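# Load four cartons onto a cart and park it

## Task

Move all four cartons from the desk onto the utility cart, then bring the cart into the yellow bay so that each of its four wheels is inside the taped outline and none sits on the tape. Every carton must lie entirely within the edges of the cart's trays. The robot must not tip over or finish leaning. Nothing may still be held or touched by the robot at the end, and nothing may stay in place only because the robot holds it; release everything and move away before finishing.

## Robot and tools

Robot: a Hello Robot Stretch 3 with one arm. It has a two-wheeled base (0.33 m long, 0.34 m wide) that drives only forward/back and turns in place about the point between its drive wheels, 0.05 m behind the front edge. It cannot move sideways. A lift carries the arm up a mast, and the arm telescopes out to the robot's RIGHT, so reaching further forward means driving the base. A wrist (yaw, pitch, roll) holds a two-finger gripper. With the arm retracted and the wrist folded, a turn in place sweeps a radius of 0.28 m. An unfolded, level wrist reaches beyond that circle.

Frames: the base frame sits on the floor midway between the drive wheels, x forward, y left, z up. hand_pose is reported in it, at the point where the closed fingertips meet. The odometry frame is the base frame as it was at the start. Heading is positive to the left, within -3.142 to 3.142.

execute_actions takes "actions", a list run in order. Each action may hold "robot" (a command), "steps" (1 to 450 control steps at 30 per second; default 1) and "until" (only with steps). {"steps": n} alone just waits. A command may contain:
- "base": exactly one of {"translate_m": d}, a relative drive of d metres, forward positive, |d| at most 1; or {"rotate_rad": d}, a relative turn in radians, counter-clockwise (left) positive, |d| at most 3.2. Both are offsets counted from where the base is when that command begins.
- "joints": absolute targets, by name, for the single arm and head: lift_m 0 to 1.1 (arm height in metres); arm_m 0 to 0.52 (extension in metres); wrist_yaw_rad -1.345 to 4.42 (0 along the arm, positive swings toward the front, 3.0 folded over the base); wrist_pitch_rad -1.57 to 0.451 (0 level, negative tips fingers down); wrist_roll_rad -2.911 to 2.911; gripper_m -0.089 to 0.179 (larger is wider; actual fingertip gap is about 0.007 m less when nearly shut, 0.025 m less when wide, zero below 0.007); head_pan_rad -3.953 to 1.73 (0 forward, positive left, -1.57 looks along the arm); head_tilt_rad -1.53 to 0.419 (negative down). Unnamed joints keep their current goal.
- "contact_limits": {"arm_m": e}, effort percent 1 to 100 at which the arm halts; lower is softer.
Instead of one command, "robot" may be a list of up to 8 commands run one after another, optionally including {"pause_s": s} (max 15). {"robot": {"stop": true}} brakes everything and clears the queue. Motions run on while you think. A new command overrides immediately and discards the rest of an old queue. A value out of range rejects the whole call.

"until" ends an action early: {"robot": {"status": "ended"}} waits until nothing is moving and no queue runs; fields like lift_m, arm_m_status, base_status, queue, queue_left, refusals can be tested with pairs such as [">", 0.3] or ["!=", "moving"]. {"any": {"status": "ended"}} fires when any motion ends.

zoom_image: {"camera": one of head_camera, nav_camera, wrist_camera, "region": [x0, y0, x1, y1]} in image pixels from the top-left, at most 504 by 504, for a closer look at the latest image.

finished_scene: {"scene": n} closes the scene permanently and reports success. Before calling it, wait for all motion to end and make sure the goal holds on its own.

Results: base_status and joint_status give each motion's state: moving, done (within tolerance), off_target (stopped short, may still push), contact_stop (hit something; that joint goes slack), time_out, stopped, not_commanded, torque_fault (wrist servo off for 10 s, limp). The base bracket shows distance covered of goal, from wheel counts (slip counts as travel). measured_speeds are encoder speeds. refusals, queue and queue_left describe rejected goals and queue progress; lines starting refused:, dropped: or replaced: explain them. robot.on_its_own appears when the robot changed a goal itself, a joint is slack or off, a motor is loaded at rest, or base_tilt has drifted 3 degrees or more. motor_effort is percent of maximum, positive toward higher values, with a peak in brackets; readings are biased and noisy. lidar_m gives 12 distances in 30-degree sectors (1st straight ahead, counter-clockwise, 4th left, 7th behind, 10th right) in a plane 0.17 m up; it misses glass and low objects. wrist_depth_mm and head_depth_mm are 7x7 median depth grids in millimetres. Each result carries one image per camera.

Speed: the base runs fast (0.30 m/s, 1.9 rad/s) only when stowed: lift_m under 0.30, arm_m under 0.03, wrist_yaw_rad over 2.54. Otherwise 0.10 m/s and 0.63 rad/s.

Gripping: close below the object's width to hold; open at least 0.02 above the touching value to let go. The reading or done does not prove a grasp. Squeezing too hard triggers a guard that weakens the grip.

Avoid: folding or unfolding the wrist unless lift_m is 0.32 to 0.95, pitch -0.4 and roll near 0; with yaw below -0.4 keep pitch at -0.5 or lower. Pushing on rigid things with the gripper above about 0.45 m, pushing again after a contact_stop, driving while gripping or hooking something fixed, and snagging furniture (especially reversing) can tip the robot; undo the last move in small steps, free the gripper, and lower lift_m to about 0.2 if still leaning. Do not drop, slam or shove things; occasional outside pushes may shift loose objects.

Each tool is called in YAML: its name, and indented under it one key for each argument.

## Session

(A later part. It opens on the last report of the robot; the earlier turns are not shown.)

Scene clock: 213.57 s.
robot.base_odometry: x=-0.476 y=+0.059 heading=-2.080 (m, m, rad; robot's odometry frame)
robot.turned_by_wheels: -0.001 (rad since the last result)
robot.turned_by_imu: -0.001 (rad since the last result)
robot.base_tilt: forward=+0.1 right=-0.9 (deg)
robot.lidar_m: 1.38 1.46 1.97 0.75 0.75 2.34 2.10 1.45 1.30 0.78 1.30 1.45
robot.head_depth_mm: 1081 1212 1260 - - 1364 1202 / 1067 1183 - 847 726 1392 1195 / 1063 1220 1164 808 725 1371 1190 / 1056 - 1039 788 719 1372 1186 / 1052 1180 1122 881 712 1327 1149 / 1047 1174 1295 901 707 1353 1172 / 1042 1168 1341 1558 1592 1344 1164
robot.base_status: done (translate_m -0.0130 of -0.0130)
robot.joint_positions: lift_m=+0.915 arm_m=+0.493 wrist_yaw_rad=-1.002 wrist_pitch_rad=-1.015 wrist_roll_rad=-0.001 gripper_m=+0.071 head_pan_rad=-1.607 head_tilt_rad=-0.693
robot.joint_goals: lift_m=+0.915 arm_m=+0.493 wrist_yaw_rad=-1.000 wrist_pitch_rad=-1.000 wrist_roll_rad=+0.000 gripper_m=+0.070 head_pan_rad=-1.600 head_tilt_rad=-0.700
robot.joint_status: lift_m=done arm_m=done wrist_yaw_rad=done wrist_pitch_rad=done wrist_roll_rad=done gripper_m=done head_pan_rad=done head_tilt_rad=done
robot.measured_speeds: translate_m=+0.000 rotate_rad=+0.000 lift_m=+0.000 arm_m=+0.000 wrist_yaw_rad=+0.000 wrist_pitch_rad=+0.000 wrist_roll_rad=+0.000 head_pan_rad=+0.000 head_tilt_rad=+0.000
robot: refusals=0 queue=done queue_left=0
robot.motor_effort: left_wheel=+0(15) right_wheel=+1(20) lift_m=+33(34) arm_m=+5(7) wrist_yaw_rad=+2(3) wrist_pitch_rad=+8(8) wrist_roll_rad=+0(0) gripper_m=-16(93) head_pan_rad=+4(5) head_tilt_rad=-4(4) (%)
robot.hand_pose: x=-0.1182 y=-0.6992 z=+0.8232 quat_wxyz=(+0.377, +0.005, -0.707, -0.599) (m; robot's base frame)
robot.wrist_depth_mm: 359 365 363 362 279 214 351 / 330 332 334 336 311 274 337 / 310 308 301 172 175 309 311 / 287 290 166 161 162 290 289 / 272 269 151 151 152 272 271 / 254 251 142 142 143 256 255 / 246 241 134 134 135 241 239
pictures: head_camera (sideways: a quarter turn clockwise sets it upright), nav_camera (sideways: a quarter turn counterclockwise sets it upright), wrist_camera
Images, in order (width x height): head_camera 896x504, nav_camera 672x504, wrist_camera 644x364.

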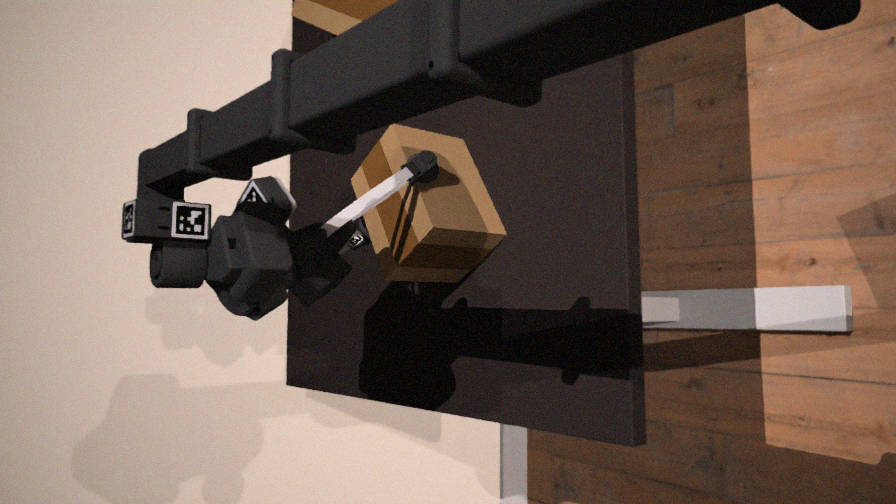

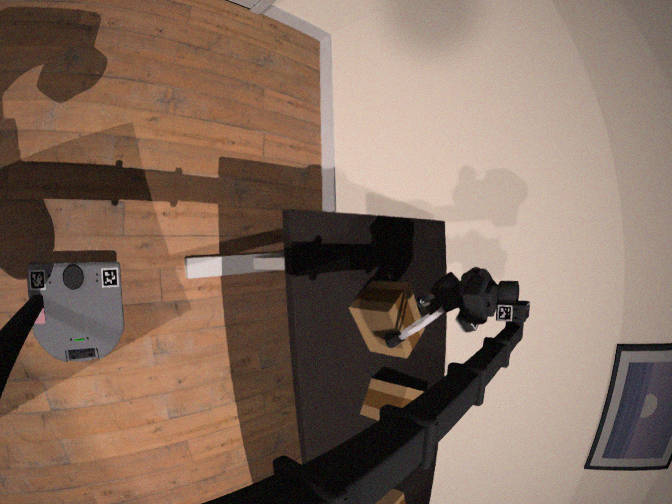

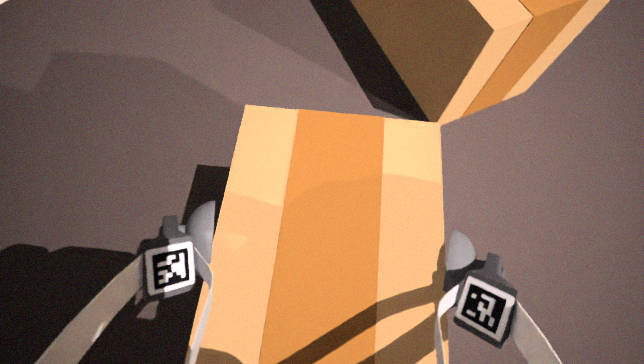

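Pads now contact. Squeeze slightly more and lift.

execute_actions:
  actions:
    - {"robot":[{"joints":{"gripper_m":0.058}},{"joints":{"lift_m":0.98}}],"steps":450,"until":{"robot":{"status":"ended"}}}

Scene clock: 217.70 s.
robot.base_odometry: x=-0.476 y=+0.059 heading=-2.080 (m, m, rad; robot's odometry frame)
robot.turned_by_wheels: +0.000 (rad since the last result)
robot.turned_by_imu: +0.000 (rad since the last result)
robot.base_tilt: forward=+0.1 right=-0.8 (deg)
robot.lidar_m: 1.38 1.46 1.98 0.75 0.75 2.33 2.09 1.45 1.30 0.77 1.30 1.45
robot.head_depth_mm: 1079 - - 851 736 1396 1202 / 1050 - 1161 902 729 1383 1197 / 1032 1211 800 812 725 1376 1187 / 1030 - 753 805 716 1379 1183 / 1056 1180 1148 876 713 1327 1154 / 1049 1183 1286 900 706 1356 1166 / 1042 1169 1335 1556 1593 1348 1162
robot.base_status: done (translate_m -0.0130 of -0.0130)
robot.joint_positions: lift_m=+0.980 arm_m=+0.493 wrist_yaw_rad=-1.002 wrist_pitch_rad=-1.019 wrist_roll_rad=-0.001 gripper_m=+0.059 head_pan_rad=-1.607 head_tilt_rad=-0.693
robot.joint_goals: lift_m=+0.980 arm_m=+0.493 wrist_yaw_rad=-1.000 wrist_pitch_rad=-1.000 wrist_roll_rad=+0.000 gripper_m=+0.058 head_pan_rad=-1.600 head_tilt_rad=-0.700
robot.joint_status: lift_m=done arm_m=done wrist_yaw_rad=done wrist_pitch_rad=done wrist_roll_rad=done gripper_m=done head_pan_rad=done head_tilt_rad=done
robot.measured_speeds: translate_m=+0.000 rotate_rad=+0.000 lift_m=+0.000 arm_m=+0.000 wrist_yaw_rad=+0.000 wrist_pitch_rad=+0.000 wrist_roll_rad=+0.000 head_pan_rad=+0.000 head_tilt_rad=+0.000
robot: refusals=0 queue=done queue_left=0
robot.motor_effort: left_wheel=-1(0) right_wheel=+1(1) lift_m=+36(36) arm_m=+4(4) wrist_yaw_rad=+2(2) wrist_pitch_rad=+10(10) wrist_roll_rad=+0(0) gripper_m=-20(70) head_pan_rad=+4(4) head_tilt_rad=-4(3) (%)
robot.hand_pose: x=-0.1174 y=-0.6988 z=+0.8876 quat_wxyz=(+0.376, +0.006, -0.707, -0.599) (m; robot's base frame)
robot.wrist_depth_mm: 455 443 454 443 299 289 454 / 409 414 412 412 310 276 413 / 380 382 372 173 176 380 383 / 354 358 167 162 162 359 362 / 339 339 151 151 151 338 336 / 317 311 142 142 142 323 319 / 302 294 134 133 135 293 301
pictures: head_camera (sideways: a quarter turn clockwise sets it upright), nav_camera (sideways: a quarter turn counterclockwise sets it upright), wrist_camera
Images, in order (width x height): head_camera 896x504, nav_camera 672x504, wrist_camera 644x364.

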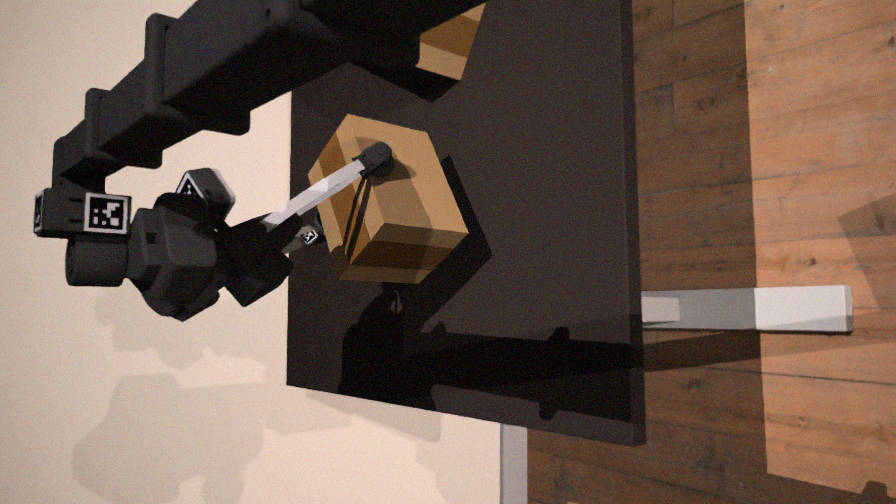

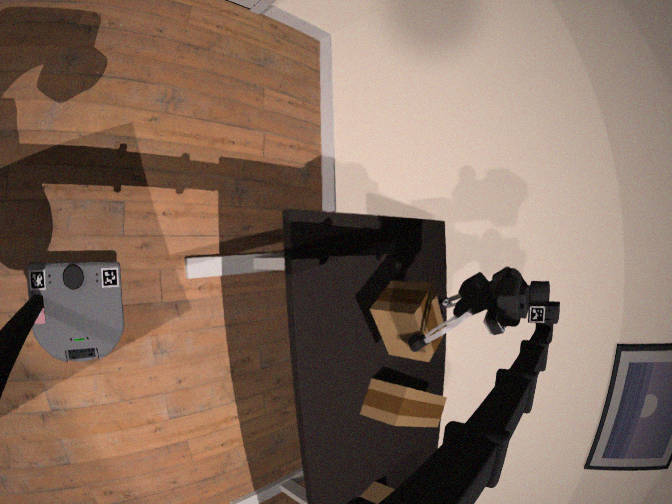

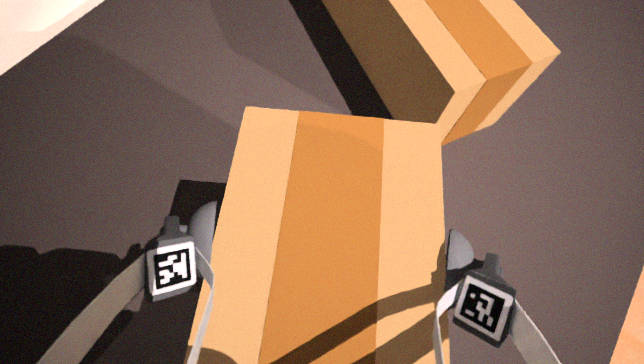

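execute_actions:
  actions:
    - {"robot":[{"joints":{"lift_m":1.1,"arm_m":0.1,"wrist_yaw_rad":0},"base":{"rotate_rad":-1.73}},{"base":{"translate_m":-0.48}},{"base":{"rotate_rad":-1.03},"joints":{"head_pan_rad":-1.4,"head_tilt_rad":-0.8}}],"steps":450,"until":{"robot":{"status":"ended"}}}

Scene clock: 241.50 s.
robot.base_odometry: x=-0.099 y=-0.238 heading=+1.444 (m, m, rad; robot's odometry frame)
robot.turned_by_wheels: -2.760 (rad since the last result)
robot.turned_by_imu: -2.741 (rad since the last result)
robot.base_tilt: forward=+0.2 right=-0.9 (deg)
robot.lidar_m: 2.46 1.81 1.25 1.74 1.43 1.33 1.34 1.66 0.34 0.33 0.34 2.15
robot.head_depth_mm: - - - 692 591 647 1163 / 2188 - - 682 587 818 1096 / 2374 2470 861 678 557 830 1055 / 2455 981 852 690 563 829 1067 / 3328 2784 845 683 598 836 1084 / 3236 2860 802 677 578 843 1096 / 2850 2843 2166 639 585 1260 1120
robot.base_status: done (rotate_rad -1.0299 of -1.0300)
robot.joint_positions: lift_m=+1.099 arm_m=+0.100 wrist_yaw_rad=-0.002 wrist_pitch_rad=-1.009 wrist_roll_rad=-0.001 gripper_m=+0.058 head_pan_rad=-1.407 head_tilt_rad=-0.790
robot.joint_goals: lift_m=+1.100 arm_m=+0.100 wrist_yaw_rad=+0.000 wrist_pitch_rad=-1.000 wrist_roll_rad=+0.000 gripper_m=+0.058 head_pan_rad=-1.400 head_tilt_rad=-0.800
robot.joint_status: lift_m=done arm_m=done wrist_yaw_rad=done wrist_pitch_rad=done wrist_roll_rad=done gripper_m=done head_pan_rad=done head_tilt_rad=done
robot.measured_speeds: translate_m=+0.000 rotate_rad=+0.000 lift_m=+0.000 arm_m=+0.000 wrist_yaw_rad=+0.000 wrist_pitch_rad=+0.000 wrist_roll_rad=+0.000 head_pan_rad=+0.000 head_tilt_rad=+0.000
robot: refusals=0 queue=done queue_left=0
robot.motor_effort: left_wheel=+4(21) right_wheel=-2(21) lift_m=+33(37) arm_m=-5(7) wrist_yaw_rad=+2(19) wrist_pitch_rad=+5(11) wrist_roll_rad=+0(0) gripper_m=-1(23) head_pan_rad=+4(27) head_tilt_rad=-6(19) (%)
robot.hand_pose: x=-0.0218 y=-0.3613 z=+1.0084 quat_wxyz=(+0.619, +0.342, -0.619, -0.343) (m; robot's base frame)
robot.wrist_depth_mm: - - 507 523 517 - - / - 468 474 480 476 - - / - 427 439 440 445 - - / - 402 410 409 409 - - / - 388 389 386 391 383 - / - 371 - 365 - 365 - / - - - - - - -
pictures: head_camera (sideways: a quarter turn clockwise sets it upright), nav_camera (sideways: a quarter turn counterclockwise sets it upright), wrist_camera
Images, in order (width x height): head_camera 896x504, nav_camera 672x504, wrist_camera 644x364.

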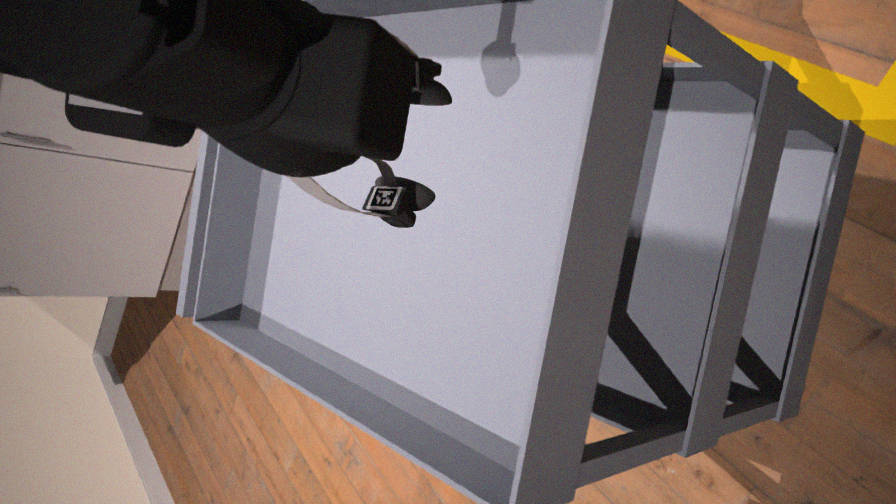

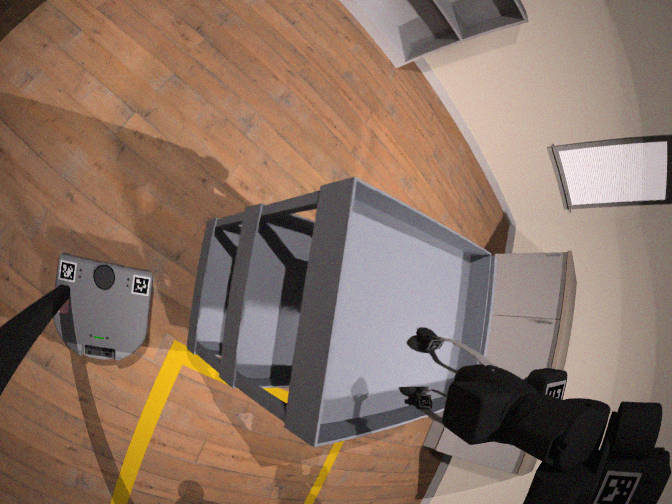

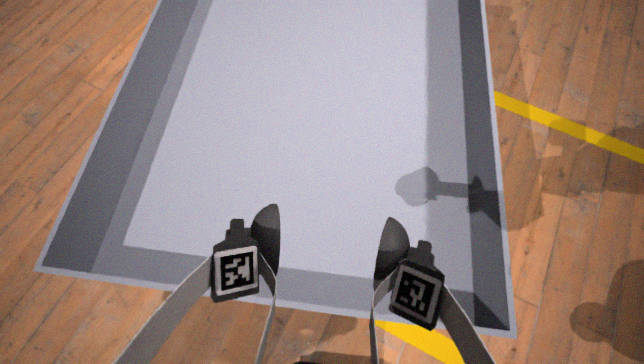

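Dropped — it hit the neighbouring carton as I rotated too early. Look for it.

execute_actions:
  actions:
    - {"robot":{"joints":{"head_pan_rad":0.9,"head_tilt_rad":-0.6,"gripper_m":0.179}},"steps":450,"until":{"robot":{"status":"ended"}}}

Scene clock: 244.73 s.
robot.base_odometry: x=-0.099 y=-0.238 heading=+1.444 (m, m, rad; robot's odometry frame)
robot.turned_by_wheels: +0.000 (rad since the last result)
robot.turned_by_imu: +0.000 (rad since the last result)
robot.base_tilt: forward=+0.2 right=-0.9 (deg)
robot.lidar_m: 2.46 1.81 1.25 1.74 1.43 1.33 1.34 1.67 0.34 0.33 0.34 2.15
robot.head_depth_mm: 1670 1879 1313 2224 1818 1473 1244 / 1616 1830 1395 2207 1786 1463 1242 / 1579 1748 1275 2131 1774 1454 1239 / 1530 1691 1186 2107 1769 1440 1230 / 1479 1648 1367 1994 1736 1433 1219 / 1448 1595 1349 1434 1671 1422 1218 / 1396 1542 1332 1098 1725 1417 1208
robot.base_status: done (rotate_rad -1.0299 of -1.0300)
robot.joint_positions: lift_m=+1.099 arm_m=+0.100 wrist_yaw_rad=-0.002 wrist_pitch_rad=-1.009 wrist_roll_rad=-0.001 gripper_m=+0.179 head_pan_rad=+0.893 head_tilt_rad=-0.606
robot.joint_goals: lift_m=+1.100 arm_m=+0.100 wrist_yaw_rad=+0.000 wrist_pitch_rad=-1.000 wrist_roll_rad=+0.000 gripper_m=+0.179 head_pan_rad=+0.900 head_tilt_rad=-0.600
robot.joint_status: lift_m=done arm_m=done wrist_yaw_rad=done wrist_pitch_rad=done wrist_roll_rad=done gripper_m=done head_pan_rad=done head_tilt_rad=done
robot.measured_speeds: translate_m=+0.000 rotate_rad=+0.000 lift_m=+0.000 arm_m=+0.000 wrist_yaw_rad=+0.000 wrist_pitch_rad=+0.000 wrist_roll_rad=+0.000 head_pan_rad=+0.000 head_tilt_rad=+0.000
robot: refusals=0 queue=done queue_left=0
robot.motor_effort: left_wheel=+4(4) right_wheel=-2(2) lift_m=+33(33) arm_m=-5(5) wrist_yaw_rad=+1(2) wrist_pitch_rad=+5(5) wrist_roll_rad=+0(0) gripper_m=+0(84) head_pan_rad=+5(52) head_tilt_rad=+4(24) (%)
robot.hand_pose: x=-0.0218 y=-0.3613 z=+1.0084 quat_wxyz=(+0.619, +0.342, -0.619, -0.343) (m; robot's base frame)
robot.wrist_depth_mm: - - 516 517 516 - - / - 473 478 472 475 - - / - 430 442 446 443 - - / - 409 406 409 416 - - / - 382 383 385 382 387 - / - - 367 362 359 347 - / - - - - - - -
pictures: head_camera (sideways: a quarter turn clockwise sets it upright), nav_camera (sideways: a quarter turn counterclockwise sets it upright), wrist_camera
Images, in order (width x height): head_camera 896x504, nav_camera 672x504, wrist_camera 644x364.

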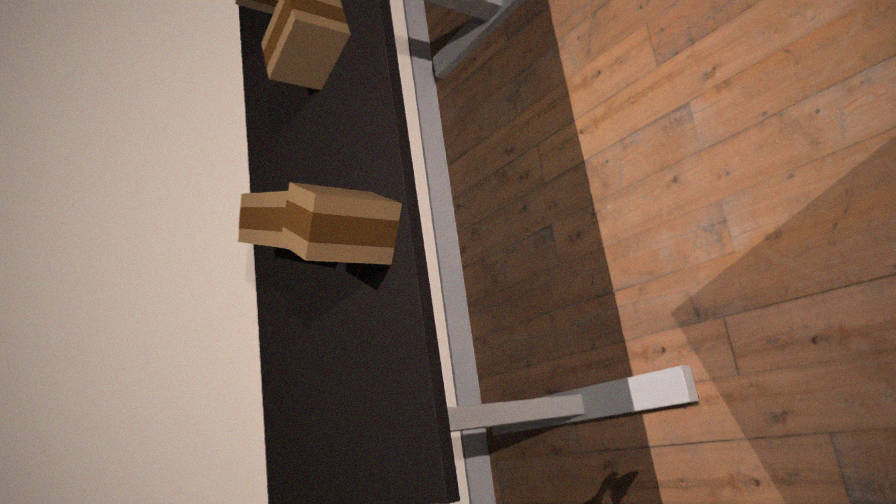

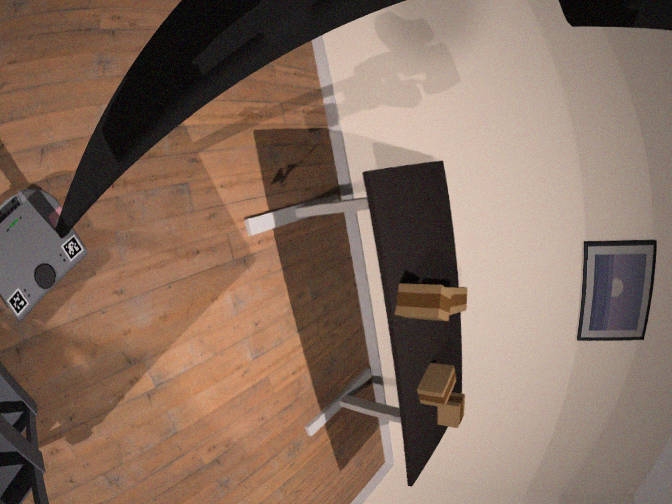

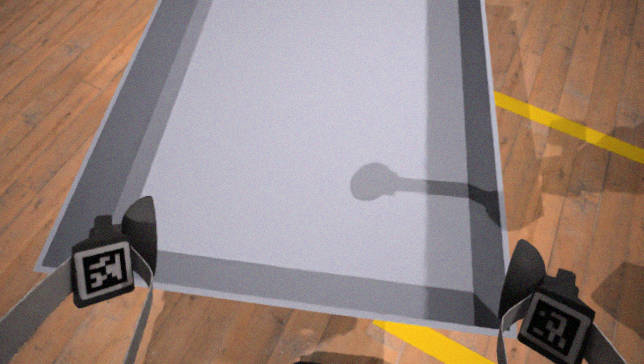

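execute_actions:
  actions:
    - {"robot":[{"joints":{"wrist_pitch_rad":-0.6},"base":{"rotate_rad":1.53}},{"base":{"translate_m":0.365},"joints":{"lift_m":0.97,"arm_m":0.3}},{"base":{"rotate_rad":0.655},"joints":{"head_pan_rad":-1.45,"head_tilt_rad":-0.6,"arm_m":0.45}}],"steps":450,"until":{"robot":{"status":"ended"}}}

Scene clock: 263.13 s.
robot.base_odometry: x=-0.459 y=-0.177 heading=-2.655 (m, m, rad; robot's odometry frame)
robot.turned_by_wheels: +2.185 (rad since the last result)
robot.turned_by_imu: +2.169 (rad since the last result)
robot.base_tilt: forward=+0.1 right=-0.9 (deg)
robot.lidar_m: 1.26 1.17 1.24 1.62 0.70 0.69 2.45 2.27 1.68 1.46 0.92 1.41
robot.head_depth_mm: 1524 1648 1303 1081 1802 1484 1249 / 1433 1545 1227 917 1792 1466 1243 / 1367 1515 1102 905 1716 1450 1239 / 1299 1441 1387 1003 1621 1442 1229 / 1239 1365 1377 992 856 1443 1209 / 1187 1306 1352 983 817 1389 1212 / 1135 1241 1300 972 842 1420 1209
robot.base_status: done (rotate_rad +0.6549 of +0.6550)
robot.joint_positions: lift_m=+0.970 arm_m=+0.450 wrist_yaw_rad=-0.002 wrist_pitch_rad=-0.615 wrist_roll_rad=-0.001 gripper_m=+0.179 head_pan_rad=-1.443 head_tilt_rad=-0.606
robot.joint_goals: lift_m=+0.970 arm_m=+0.450 wrist_yaw_rad=+0.000 wrist_pitch_rad=-0.600 wrist_roll_rad=+0.000 gripper_m=+0.179 head_pan_rad=-1.450 head_tilt_rad=-0.600
robot.joint_status: lift_m=done arm_m=done wrist_yaw_rad=done wrist_pitch_rad=done wrist_roll_rad=done gripper_m=done head_pan_rad=done head_tilt_rad=done
robot.measured_speeds: translate_m=+0.000 rotate_rad=+0.000 lift_m=+0.000 arm_m=+0.000 wrist_yaw_rad=+0.000 wrist_pitch_rad=+0.000 wrist_roll_rad=+0.000 head_pan_rad=+0.000 head_tilt_rad=+0.000
robot: refusals=0 queue=done queue_left=0
robot.motor_effort: left_wheel=-1(11) right_wheel=+2(8) lift_m=+27(34) arm_m=+5(5) wrist_yaw_rad=+2(2) wrist_pitch_rad=+8(9) wrist_roll_rad=+0(0) gripper_m=+0(0) head_pan_rad=-4(52) head_tilt_rad=+4(4) (%)
robot.hand_pose: x=-0.0219 y=-0.7900 z=+0.9413 quat_wxyz=(+0.674, +0.214, -0.674, -0.215) (m; robot's base frame)
robot.wrist_depth_mm: 613 667 764 887 975 - - / 640 696 730 531 783 747 786 / 582 581 605 432 618 561 488 / 484 493 501 376 373 517 524 / 423 441 431 416 245 451 462 / 377 365 381 226 215 380 - / 328 331 336 267 221 348 -
pictures: head_camera (sideways: a quarter turn clockwise sets it upright), nav_camera (sideways: a quarter turn counterclockwise sets it upright), wrist_camera
Images, in order (width x height): head_camera 896x504, nav_camera 672x504, wrist_camera 644x364.

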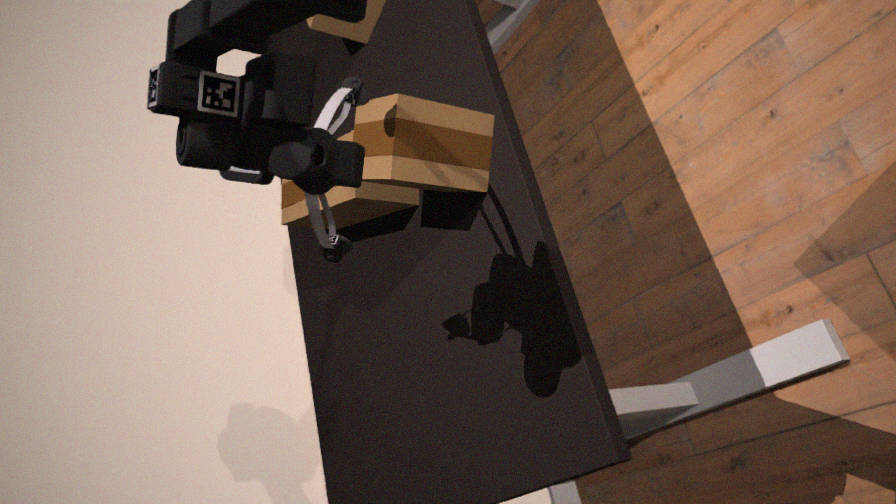

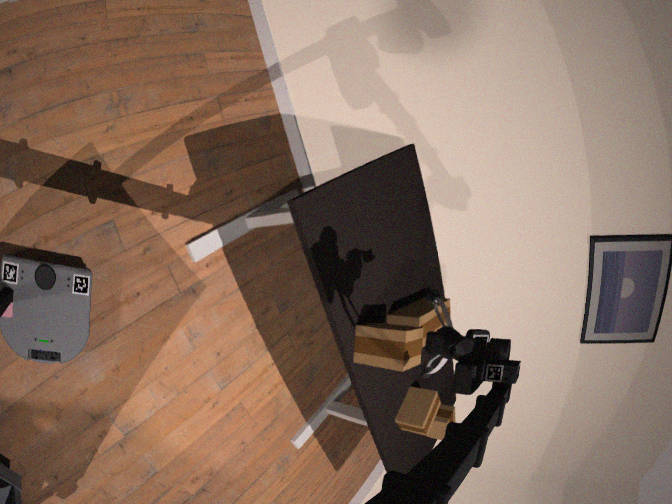

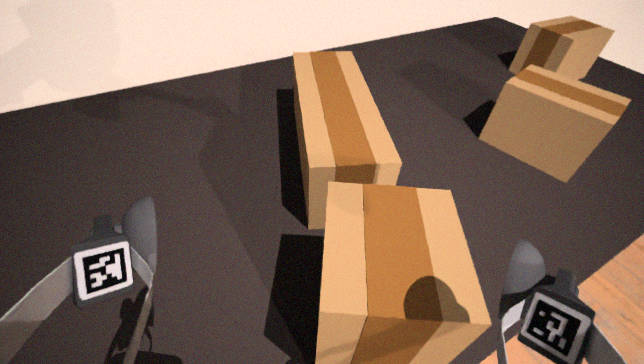

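execute_actions:
  actions:
    - {"robot":[{"base":{"translate_m":-0.042},"joints":{"arm_m":0.49}},{"joints":{"lift_m":0.895}}],"steps":450,"until":{"robot":{"status":"ended"}}}

Scene clock: 268.50 s.
robot.base_odometry: x=-0.422 y=-0.158 heading=-2.655 (m, m, rad; robot's odometry frame)
robot.turned_by_wheels: +0.000 (rad since the last result)
robot.turned_by_imu: +0.000 (rad since the last result)
robot.base_tilt: forward=+0.1 right=-0.9 (deg)
robot.lidar_m: 1.29 1.21 1.28 1.67 0.67 0.66 2.42 2.24 1.67 1.48 0.94 1.44
robot.head_depth_mm: 1539 1737 - 1170 1810 1466 1255 / 1467 1631 - 1020 1802 1465 1246 / 1385 1550 1184 889 1728 1459 1238 / 1315 1466 1311 999 1667 1440 1226 / 1260 1394 1376 986 1597 1430 1215 / 1205 1325 1354 981 823 1378 1211 / 1159 1265 1331 967 788 1414 1206
robot.base_status: done (translate_m -0.0420 of -0.0420)
robot.joint_positions: lift_m=+0.895 arm_m=+0.490 wrist_yaw_rad=-0.002 wrist_pitch_rad=-0.615 wrist_roll_rad=-0.001 gripper_m=+0.179 head_pan_rad=-1.443 head_tilt_rad=-0.606
robot.joint_goals: lift_m=+0.895 arm_m=+0.490 wrist_yaw_rad=+0.000 wrist_pitch_rad=-0.600 wrist_roll_rad=+0.000 gripper_m=+0.179 head_pan_rad=-1.450 head_tilt_rad=-0.600
robot.joint_status: lift_m=done arm_m=done wrist_yaw_rad=done wrist_pitch_rad=done wrist_roll_rad=done gripper_m=done head_pan_rad=done head_tilt_rad=done
robot.measured_speeds: translate_m=+0.000 rotate_rad=+0.000 lift_m=+0.000 arm_m=+0.000 wrist_yaw_rad=+0.000 wrist_pitch_rad=+0.000 wrist_roll_rad=+0.000 head_pan_rad=+0.000 head_tilt_rad=+0.000
robot: refusals=0 queue=done queue_left=0
robot.motor_effort: left_wheel=-2(8) right_wheel=+2(4) lift_m=+27(25) arm_m=+5(6) wrist_yaw_rad=+2(1) wrist_pitch_rad=+8(8) wrist_roll_rad=+0(0) gripper_m=+0(0) head_pan_rad=-5(5) head_tilt_rad=+4(3) (%)
robot.hand_pose: x=-0.0219 y=-0.8300 z=+0.8663 quat_wxyz=(+0.674, +0.214, -0.674, -0.215) (m; robot's base frame)
robot.wrist_depth_mm: 591 668 714 498 819 777 654 / 558 585 582 348 606 469 407 / 456 463 468 292 493 483 451 / 387 389 385 177 181 416 423 / 335 345 324 152 155 355 362 / 298 289 136 133 135 305 - / 261 262 140 124 125 266 975
pictures: head_camera (sideways: a quarter turn clockwise sets it upright), nav_camera (sideways: a quarter turn counterclockwise sets it upright), wrist_camera
Images, in order (width x height): head_camera 896x504, nav_camera 672x504, wrist_camera 644x364.

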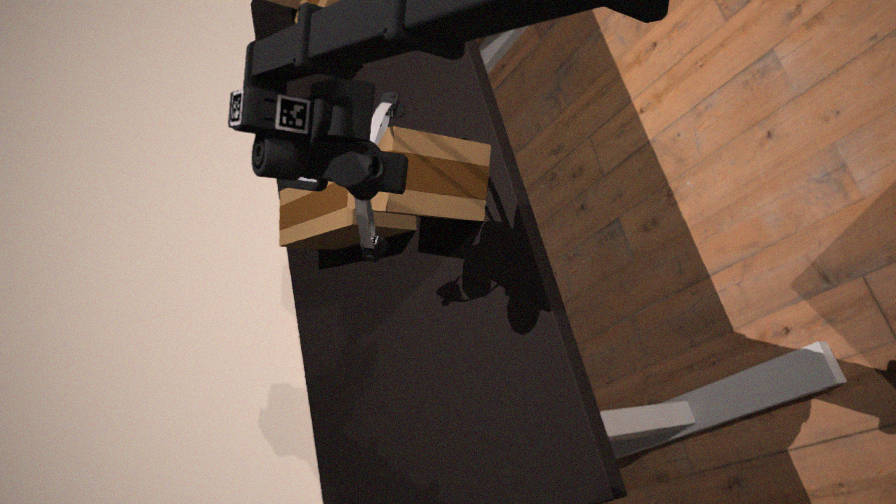

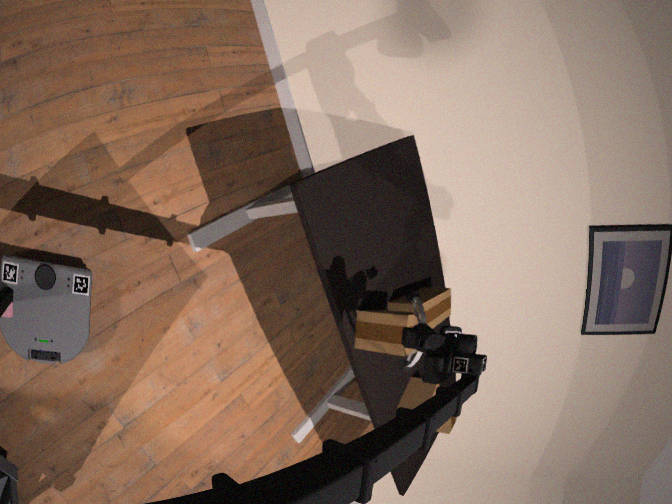

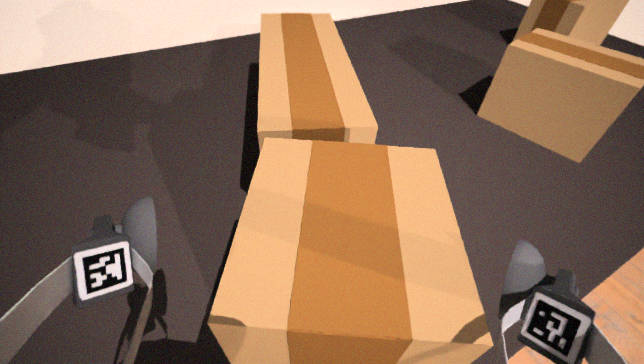

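execute_actions:
  actions:
    - {"robot":[{"base":{"translate_m":-0.007}},{"joints":{"gripper_m":0.058}},{"joints":{"lift_m":0.95}}],"steps":450,"until":{"robot":{"status":"ended"}}}

Scene clock: 275.17 s.
robot.base_odometry: x=-0.415 y=-0.154 heading=-2.655 (m, m, rad; robot's odometry frame)
robot.turned_by_wheels: +0.000 (rad since the last result)
robot.turned_by_imu: -0.001 (rad since the last result)
robot.base_tilt: forward=+0.2 right=-0.9 (deg)
robot.lidar_m: 1.30 1.22 1.27 1.68 0.66 0.65 2.41 2.23 1.66 1.49 0.94 1.44
robot.head_depth_mm: 1555 1697 1236 1126 1798 1489 1251 / 1470 1593 1296 1064 1791 1468 1245 / 1393 1545 848 872 1769 1463 1237 / 1329 1469 1314 964 1667 1451 1224 / 1263 1399 1369 989 1599 1436 1225 / 1212 1336 1349 976 845 1384 1212 / 1157 1274 1337 966 789 1423 1209
robot.base_status: done (translate_m -0.0070 of -0.0070)
robot.joint_positions: lift_m=+0.950 arm_m=+0.490 wrist_yaw_rad=-0.003 wrist_pitch_rad=-0.637 wrist_roll_rad=-0.003 gripper_m=+0.059 head_pan_rad=-1.443 head_tilt_rad=-0.606
robot.joint_goals: lift_m=+0.950 arm_m=+0.490 wrist_yaw_rad=+0.000 wrist_pitch_rad=-0.600 wrist_roll_rad=+0.000 gripper_m=+0.058 head_pan_rad=-1.450 head_tilt_rad=-0.600
robot.joint_status: lift_m=done arm_m=done wrist_yaw_rad=done wrist_pitch_rad=done wrist_roll_rad=done gripper_m=done head_pan_rad=done head_tilt_rad=done
robot.measured_speeds: translate_m=+0.000 rotate_rad=+0.000 lift_m=+0.000 arm_m=+0.000 wrist_yaw_rad=+0.000 wrist_pitch_rad=+0.000 wrist_roll_rad=+0.000 head_pan_rad=+0.000 head_tilt_rad=+0.000
robot: refusals=0 queue=done queue_left=0
robot.motor_effort: left_wheel=-3(8) right_wheel=+3(5) lift_m=+35(38) arm_m=+4(5) wrist_yaw_rad=+4(4) wrist_pitch_rad=+19(20) wrist_roll_rad=+1(1) gripper_m=-20(96) head_pan_rad=-4(5) head_tilt_rad=+4(4) (%)
robot.hand_pose: x=-0.0221 y=-0.8263 z=+0.9166 quat_wxyz=(+0.672, +0.221, -0.670, -0.222) (m; robot's base frame)
robot.wrist_depth_mm: 604 677 754 811 915 859 731 / 627 633 661 454 703 487 687 / 531 523 547 357 558 501 554 / 443 453 312 178 197 472 481 / 387 400 150 152 158 409 420 / 342 340 130 132 135 366 - / 312 306 124 123 123 340 -
pictures: head_camera (sideways: a quarter turn clockwise sets it upright), nav_camera (sideways: a quarter turn counterclockwise sets it upright), wrist_camera
Images, in order (width x height): head_camera 896x504, nav_camera 672x504, wrist_camera 644x364.

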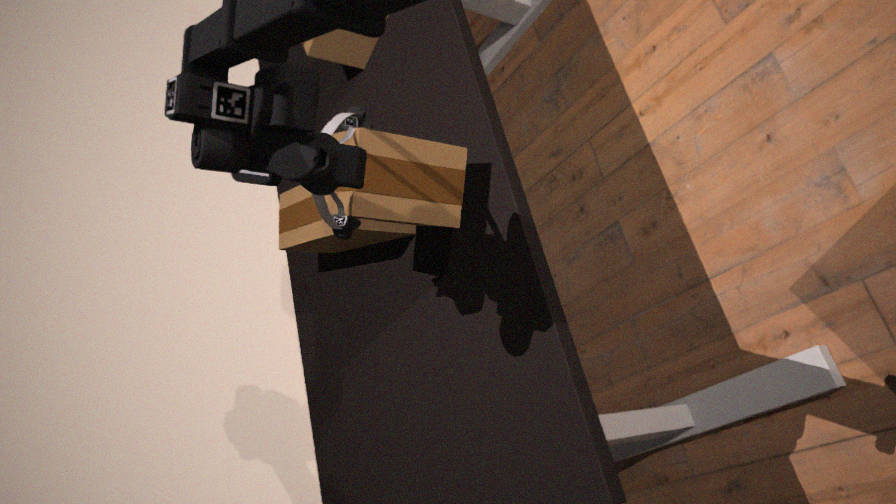

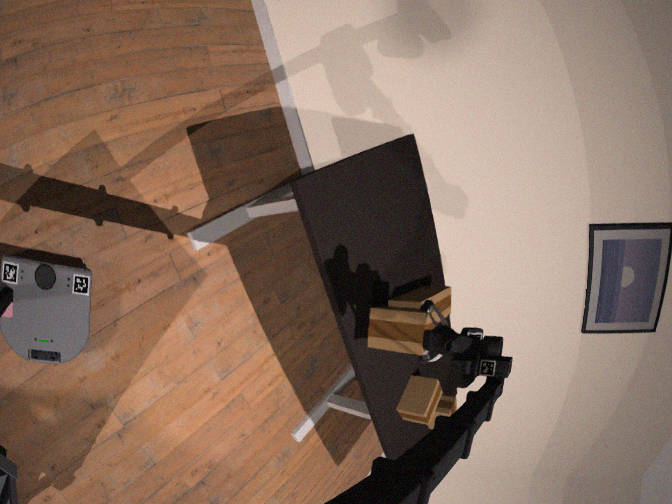

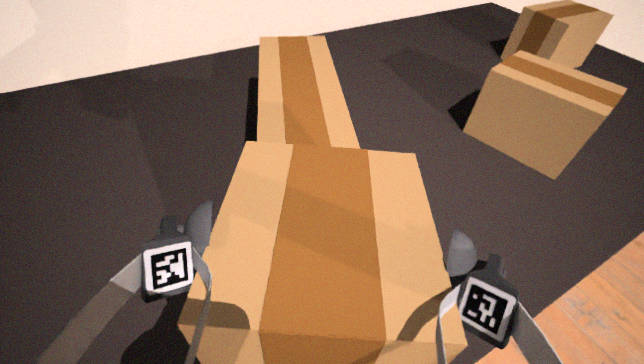

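execute_actions:
  actions:
    - {"robot":{"joints":{"lift_m":1.1,"arm_m":0.15}},"steps":450,"until":{"robot":{"lift_m":[">",1.06]}}}
    - {"robot":[{"base":{"rotate_rad":-0.945}},{"base":{"translate_m":-0.284}},{"base":{"rotate_rad":-1.239},"joints":{"head_pan_rad":-1.4,"head_tilt_rad":-0.7}}],"steps":450,"until":{"robot":{"rotate_rad":["<",-0.95]}}}

Scene clock: 290.77 s.
robot.base_odometry: x=-0.161 y=-0.280 heading=+1.731 (m, m, rad; robot's odometry frame)
robot.turned_by_wheels: -1.898 (rad since the last result)
robot.turned_by_imu: -1.885 (rad since the last result)
robot.base_tilt: forward=-0.2 right=-0.2 (deg)
robot.lidar_m: 1.83 1.22 1.22 1.56 1.27 1.26 1.38 2.12 0.38 0.38 0.46 2.22
robot.head_depth_mm: - - 932 794 642 547 760 / 3244 - 447 487 637 843 792 / 3260 3633 449 492 605 876 1009 / 2988 3337 2620 768 612 869 1067 / 2737 3059 2604 721 678 885 1109 / 2516 2801 2576 1995 1564 1356 1168 / 2334 2576 2545 1937 1594 1348 1164
robot.base_status: moving (rotate_rad -0.9527 of -1.2390)
robot.joint_positions: lift_m=+1.099 arm_m=+0.150 wrist_yaw_rad=+0.000 wrist_pitch_rad=-0.637 wrist_roll_rad=-0.003 gripper_m=+0.059 head_pan_rad=-1.407 head_tilt_rad=-0.691
robot.joint_goals: lift_m=+1.100 arm_m=+0.150 wrist_yaw_rad=+0.000 wrist_pitch_rad=-0.600 wrist_roll_rad=+0.000 gripper_m=+0.058 head_pan_rad=-1.400 head_tilt_rad=-0.700
robot.joint_status: lift_m=done arm_m=done wrist_yaw_rad=done wrist_pitch_rad=done wrist_roll_rad=done gripper_m=done head_pan_rad=done head_tilt_rad=done
robot.measured_speeds: translate_m=+0.000 rotate_rad=-0.634 lift_m=+0.000 arm_m=+0.000 wrist_yaw_rad=+0.000 wrist_pitch_rad=+0.000 wrist_roll_rad=+0.000 head_pan_rad=+0.000 head_tilt_rad=+0.000
robot: refusals=0 queue=running queue_left=0
robot.motor_effort: left_wheel=+7(11) right_wheel=-3(7) lift_m=+36(36) arm_m=-5(5) wrist_yaw_rad=+0(2) wrist_pitch_rad=+19(19) wrist_roll_rad=+1(1) gripper_m=-20(20) head_pan_rad=+4(13) head_tilt_rad=-5(18) (%)
robot.hand_pose: x=-0.0216 y=-0.4869 z=+1.0662 quat_wxyz=(+0.673, +0.222, -0.670, -0.222) (m; robot's base frame)
robot.wrist_depth_mm: - - - - - - - / - - - - - - - / - - - 680 659 630 - / - - - 179 197 586 - / - - 149 152 157 512 - / - - 130 132 135 456 - / - 367 124 122 123 391 -
pictures: head_camera (sideways: a quarter turn clockwise sets it upright), nav_camera (sideways: a quarter turn counterclockwise sets it upright), wrist_camera
Images, in order (width x height): head_camera 896x504, nav_camera 672x504, wrist_camera 644x364.

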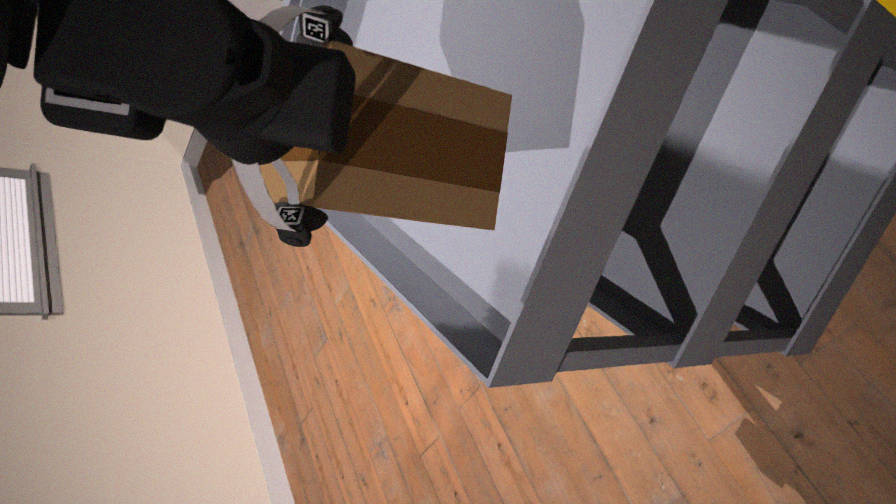

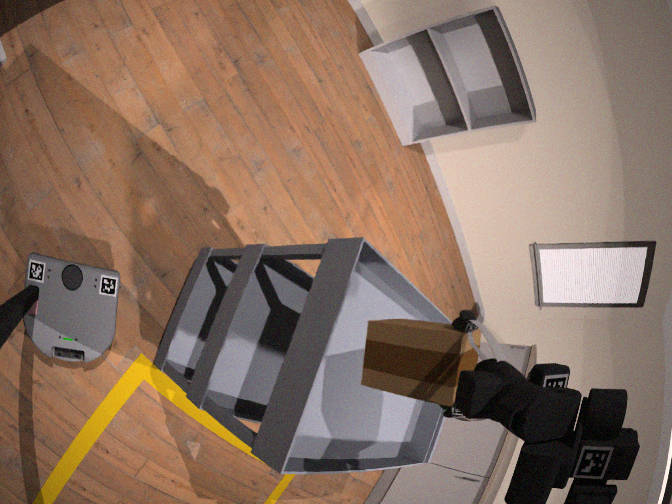

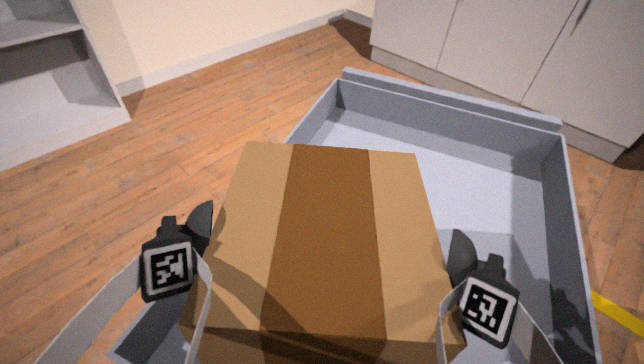

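execute_actions:
  actions:
    - {"robot":{"joints":{"arm_m":0.51,"head_tilt_rad":-0.55,"head_pan_rad":-1.5}},"steps":450,"until":{"robot":{"status":"ended"}}}

Scene clock: 296.30 s.
robot.base_odometry: x=-0.161 y=-0.280 heading=+1.445 (m, m, rad; robot's odometry frame)
robot.turned_by_wheels: -0.286 (rad since the last result)
robot.turned_by_imu: -0.285 (rad since the last result)
robot.base_tilt: forward=+0.2 right=-0.9 (deg)
robot.lidar_m: 2.53 1.83 1.22 1.71 1.35 1.26 1.28 1.59 0.40 0.38 0.40 2.21
robot.head_depth_mm: 2631 2305 2408 2501 1906 1490 1289 / - 2360 2509 1011 706 552 798 / 2764 - 780 954 726 550 803 / 2930 2569 1060 942 718 558 800 / 3088 2712 2839 929 711 563 799 / 3231 3519 3461 921 708 561 791 / 3086 3334 3347 887 702 569 789
robot.base_status: done (rotate_rad -1.2389 of -1.2390)
robot.joint_positions: lift_m=+1.099 arm_m=+0.510 wrist_yaw_rad=+0.000 wrist_pitch_rad=-0.637 wrist_roll_rad=-0.003 gripper_m=+0.059 head_pan_rad=-1.493 head_tilt_rad=-0.557
robot.joint_goals: lift_m=+1.100 arm_m=+0.510 wrist_yaw_rad=+0.000 wrist_pitch_rad=-0.600 wrist_roll_rad=+0.000 gripper_m=+0.058 head_pan_rad=-1.500 head_tilt_rad=-0.550
robot.joint_status: lift_m=done arm_m=done wrist_yaw_rad=done wrist_pitch_rad=done wrist_roll_rad=done gripper_m=done head_pan_rad=done head_tilt_rad=done
robot.measured_speeds: translate_m=+0.000 rotate_rad=+0.000 lift_m=+0.000 arm_m=+0.000 wrist_yaw_rad=+0.000 wrist_pitch_rad=+0.000 wrist_roll_rad=+0.000 head_pan_rad=+0.000 head_tilt_rad=+0.000
robot: refusals=0 queue=done queue_left=0
robot.motor_effort: left_wheel=+4(7) right_wheel=-2(3) lift_m=+36(36) arm_m=+5(6) wrist_yaw_rad=+0(0) wrist_pitch_rad=+19(19) wrist_roll_rad=+1(1) gripper_m=-21(21) head_pan_rad=-4(18) head_tilt_rad=+4(23) (%)
robot.hand_pose: x=-0.0216 y=-0.8462 z=+1.0662 quat_wxyz=(+0.673, +0.222, -0.670, -0.222) (m; robot's base frame)
robot.wrist_depth_mm: - - - - - - - / - - - - - - - / - - - - - - - / - - 323 179 197 - - / - 442 150 152 157 - - / 406 412 129 132 135 - - / 356 381 124 122 123 - -
pictures: head_camera (sideways: a quarter turn clockwise sets it upright), nav_camera (sideways: a quarter turn counterclockwise sets it upright), wrist_camera
Images, in order (width x height): head_camera 896x504, nav_camera 672x504, wrist_camera 644x364.

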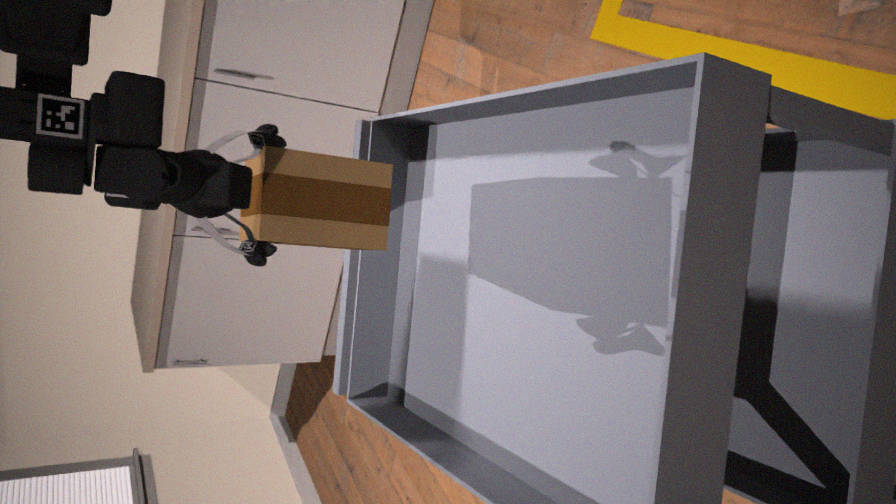

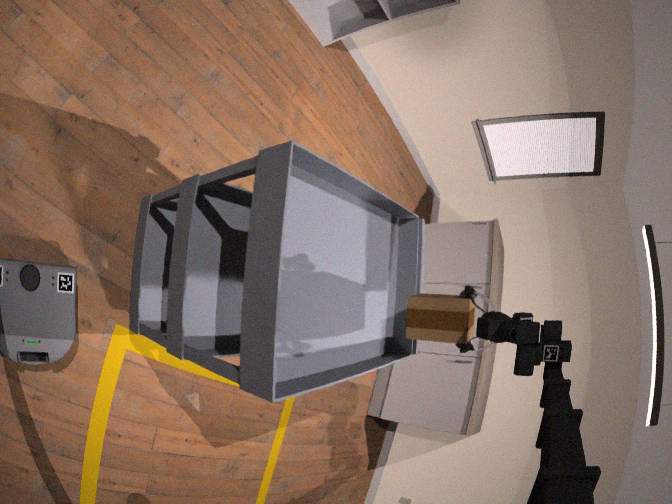

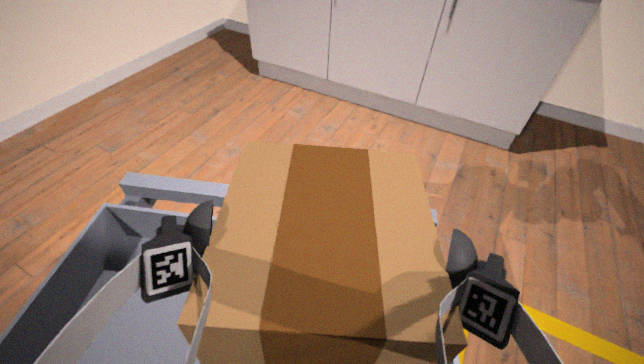

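execute_actions:
  actions:
    - {"robot":{"joints":{"lift_m":0.985}},"steps":450,"until":{"robot":{"status":"ended"}}}

Scene clock: 299.93 s.
robot.base_odometry: x=-0.161 y=-0.280 heading=+1.445 (m, m, rad; robot's odometry frame)
robot.turned_by_wheels: +0.000 (rad since the last result)
robot.turned_by_imu: +0.000 (rad since the last result)
robot.base_tilt: forward=+0.2 right=-0.9 (deg)
robot.lidar_m: 2.54 1.84 1.22 1.70 1.36 1.26 1.28 1.59 0.40 0.38 0.40 2.21
robot.head_depth_mm: 2582 2464 - 2522 1902 1494 1284 / 2650 2775 2550 1011 703 552 800 / 2802 2592 825 877 723 550 805 / 2947 2572 2714 875 716 558 799 / 3093 2736 2854 931 711 563 794 / 3236 3564 3480 924 708 561 794 / 3099 3360 3386 883 700 569 786
robot.base_status: done (rotate_rad -1.2389 of -1.2390)
robot.joint_positions: lift_m=+0.985 arm_m=+0.510 wrist_yaw_rad=+0.000 wrist_pitch_rad=-0.637 wrist_roll_rad=-0.003 gripper_m=+0.059 head_pan_rad=-1.493 head_tilt_rad=-0.557
robot.joint_goals: lift_m=+0.985 arm_m=+0.510 wrist_yaw_rad=+0.000 wrist_pitch_rad=-0.600 wrist_roll_rad=+0.000 gripper_m=+0.058 head_pan_rad=-1.500 head_tilt_rad=-0.550
robot.joint_status: lift_m=done arm_m=done wrist_yaw_rad=done wrist_pitch_rad=done wrist_roll_rad=done gripper_m=done head_pan_rad=done head_tilt_rad=done
robot.measured_speeds: translate_m=+0.000 rotate_rad=+0.000 lift_m=+0.000 arm_m=+0.000 wrist_yaw_rad=+0.000 wrist_pitch_rad=+0.000 wrist_roll_rad=+0.000 head_pan_rad=+0.000 head_tilt_rad=+0.000
robot: refusals=0 queue=done queue_left=0
robot.motor_effort: left_wheel=+3(4) right_wheel=-2(2) lift_m=+29(35) arm_m=+5(5) wrist_yaw_rad=+1(1) wrist_pitch_rad=+19(19) wrist_roll_rad=+1(1) gripper_m=-20(20) head_pan_rad=-4(4) head_tilt_rad=+4(4) (%)
robot.hand_pose: x=-0.0216 y=-0.8462 z=+0.9519 quat_wxyz=(+0.673, +0.222, -0.670, -0.222) (m; robot's base frame)
robot.wrist_depth_mm: - - - - - - - / - - - - - - - / - 379 375 - - - - / 353 374 260 179 197 - - / 340 355 149 152 158 - - / 305 299 130 132 135 - - / 276 274 124 122 123 261 -
pictures: head_camera (sideways: a quarter turn clockwise sets it upright), nav_camera (sideways: a quarter turn counterclockwise sets it upright), wrist_camera
Images, in order (width x height): head_camera 896x504, nav_camera 672x504, wrist_camera 644x364.

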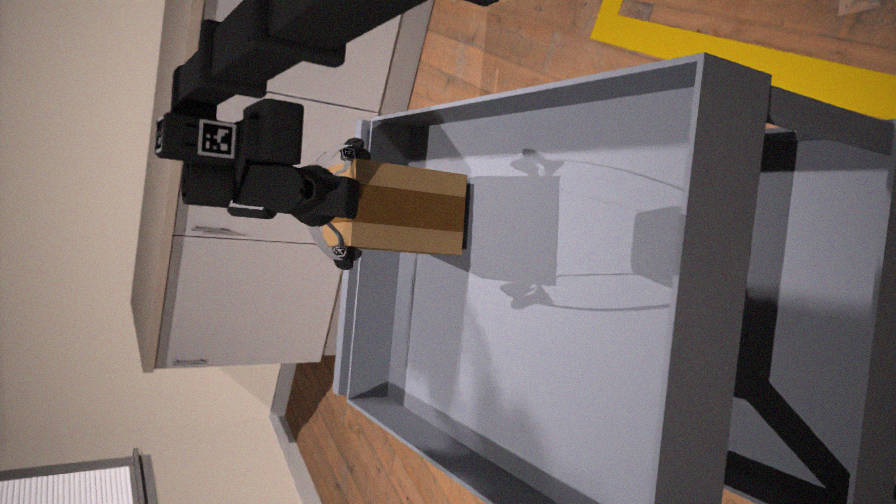

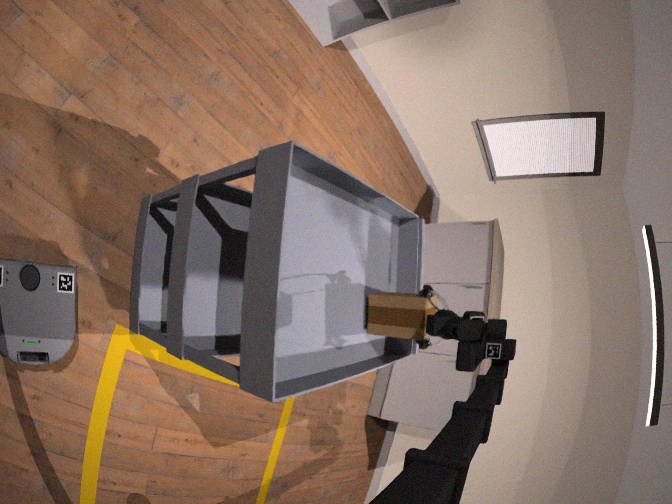

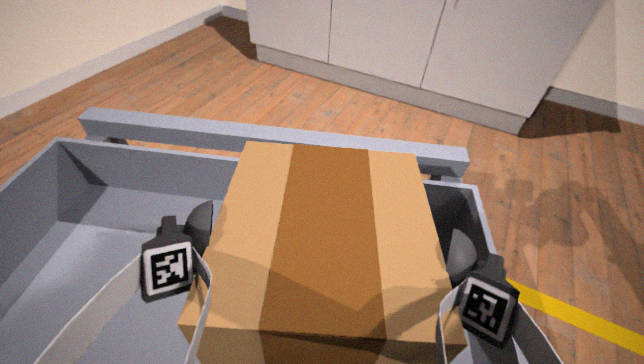

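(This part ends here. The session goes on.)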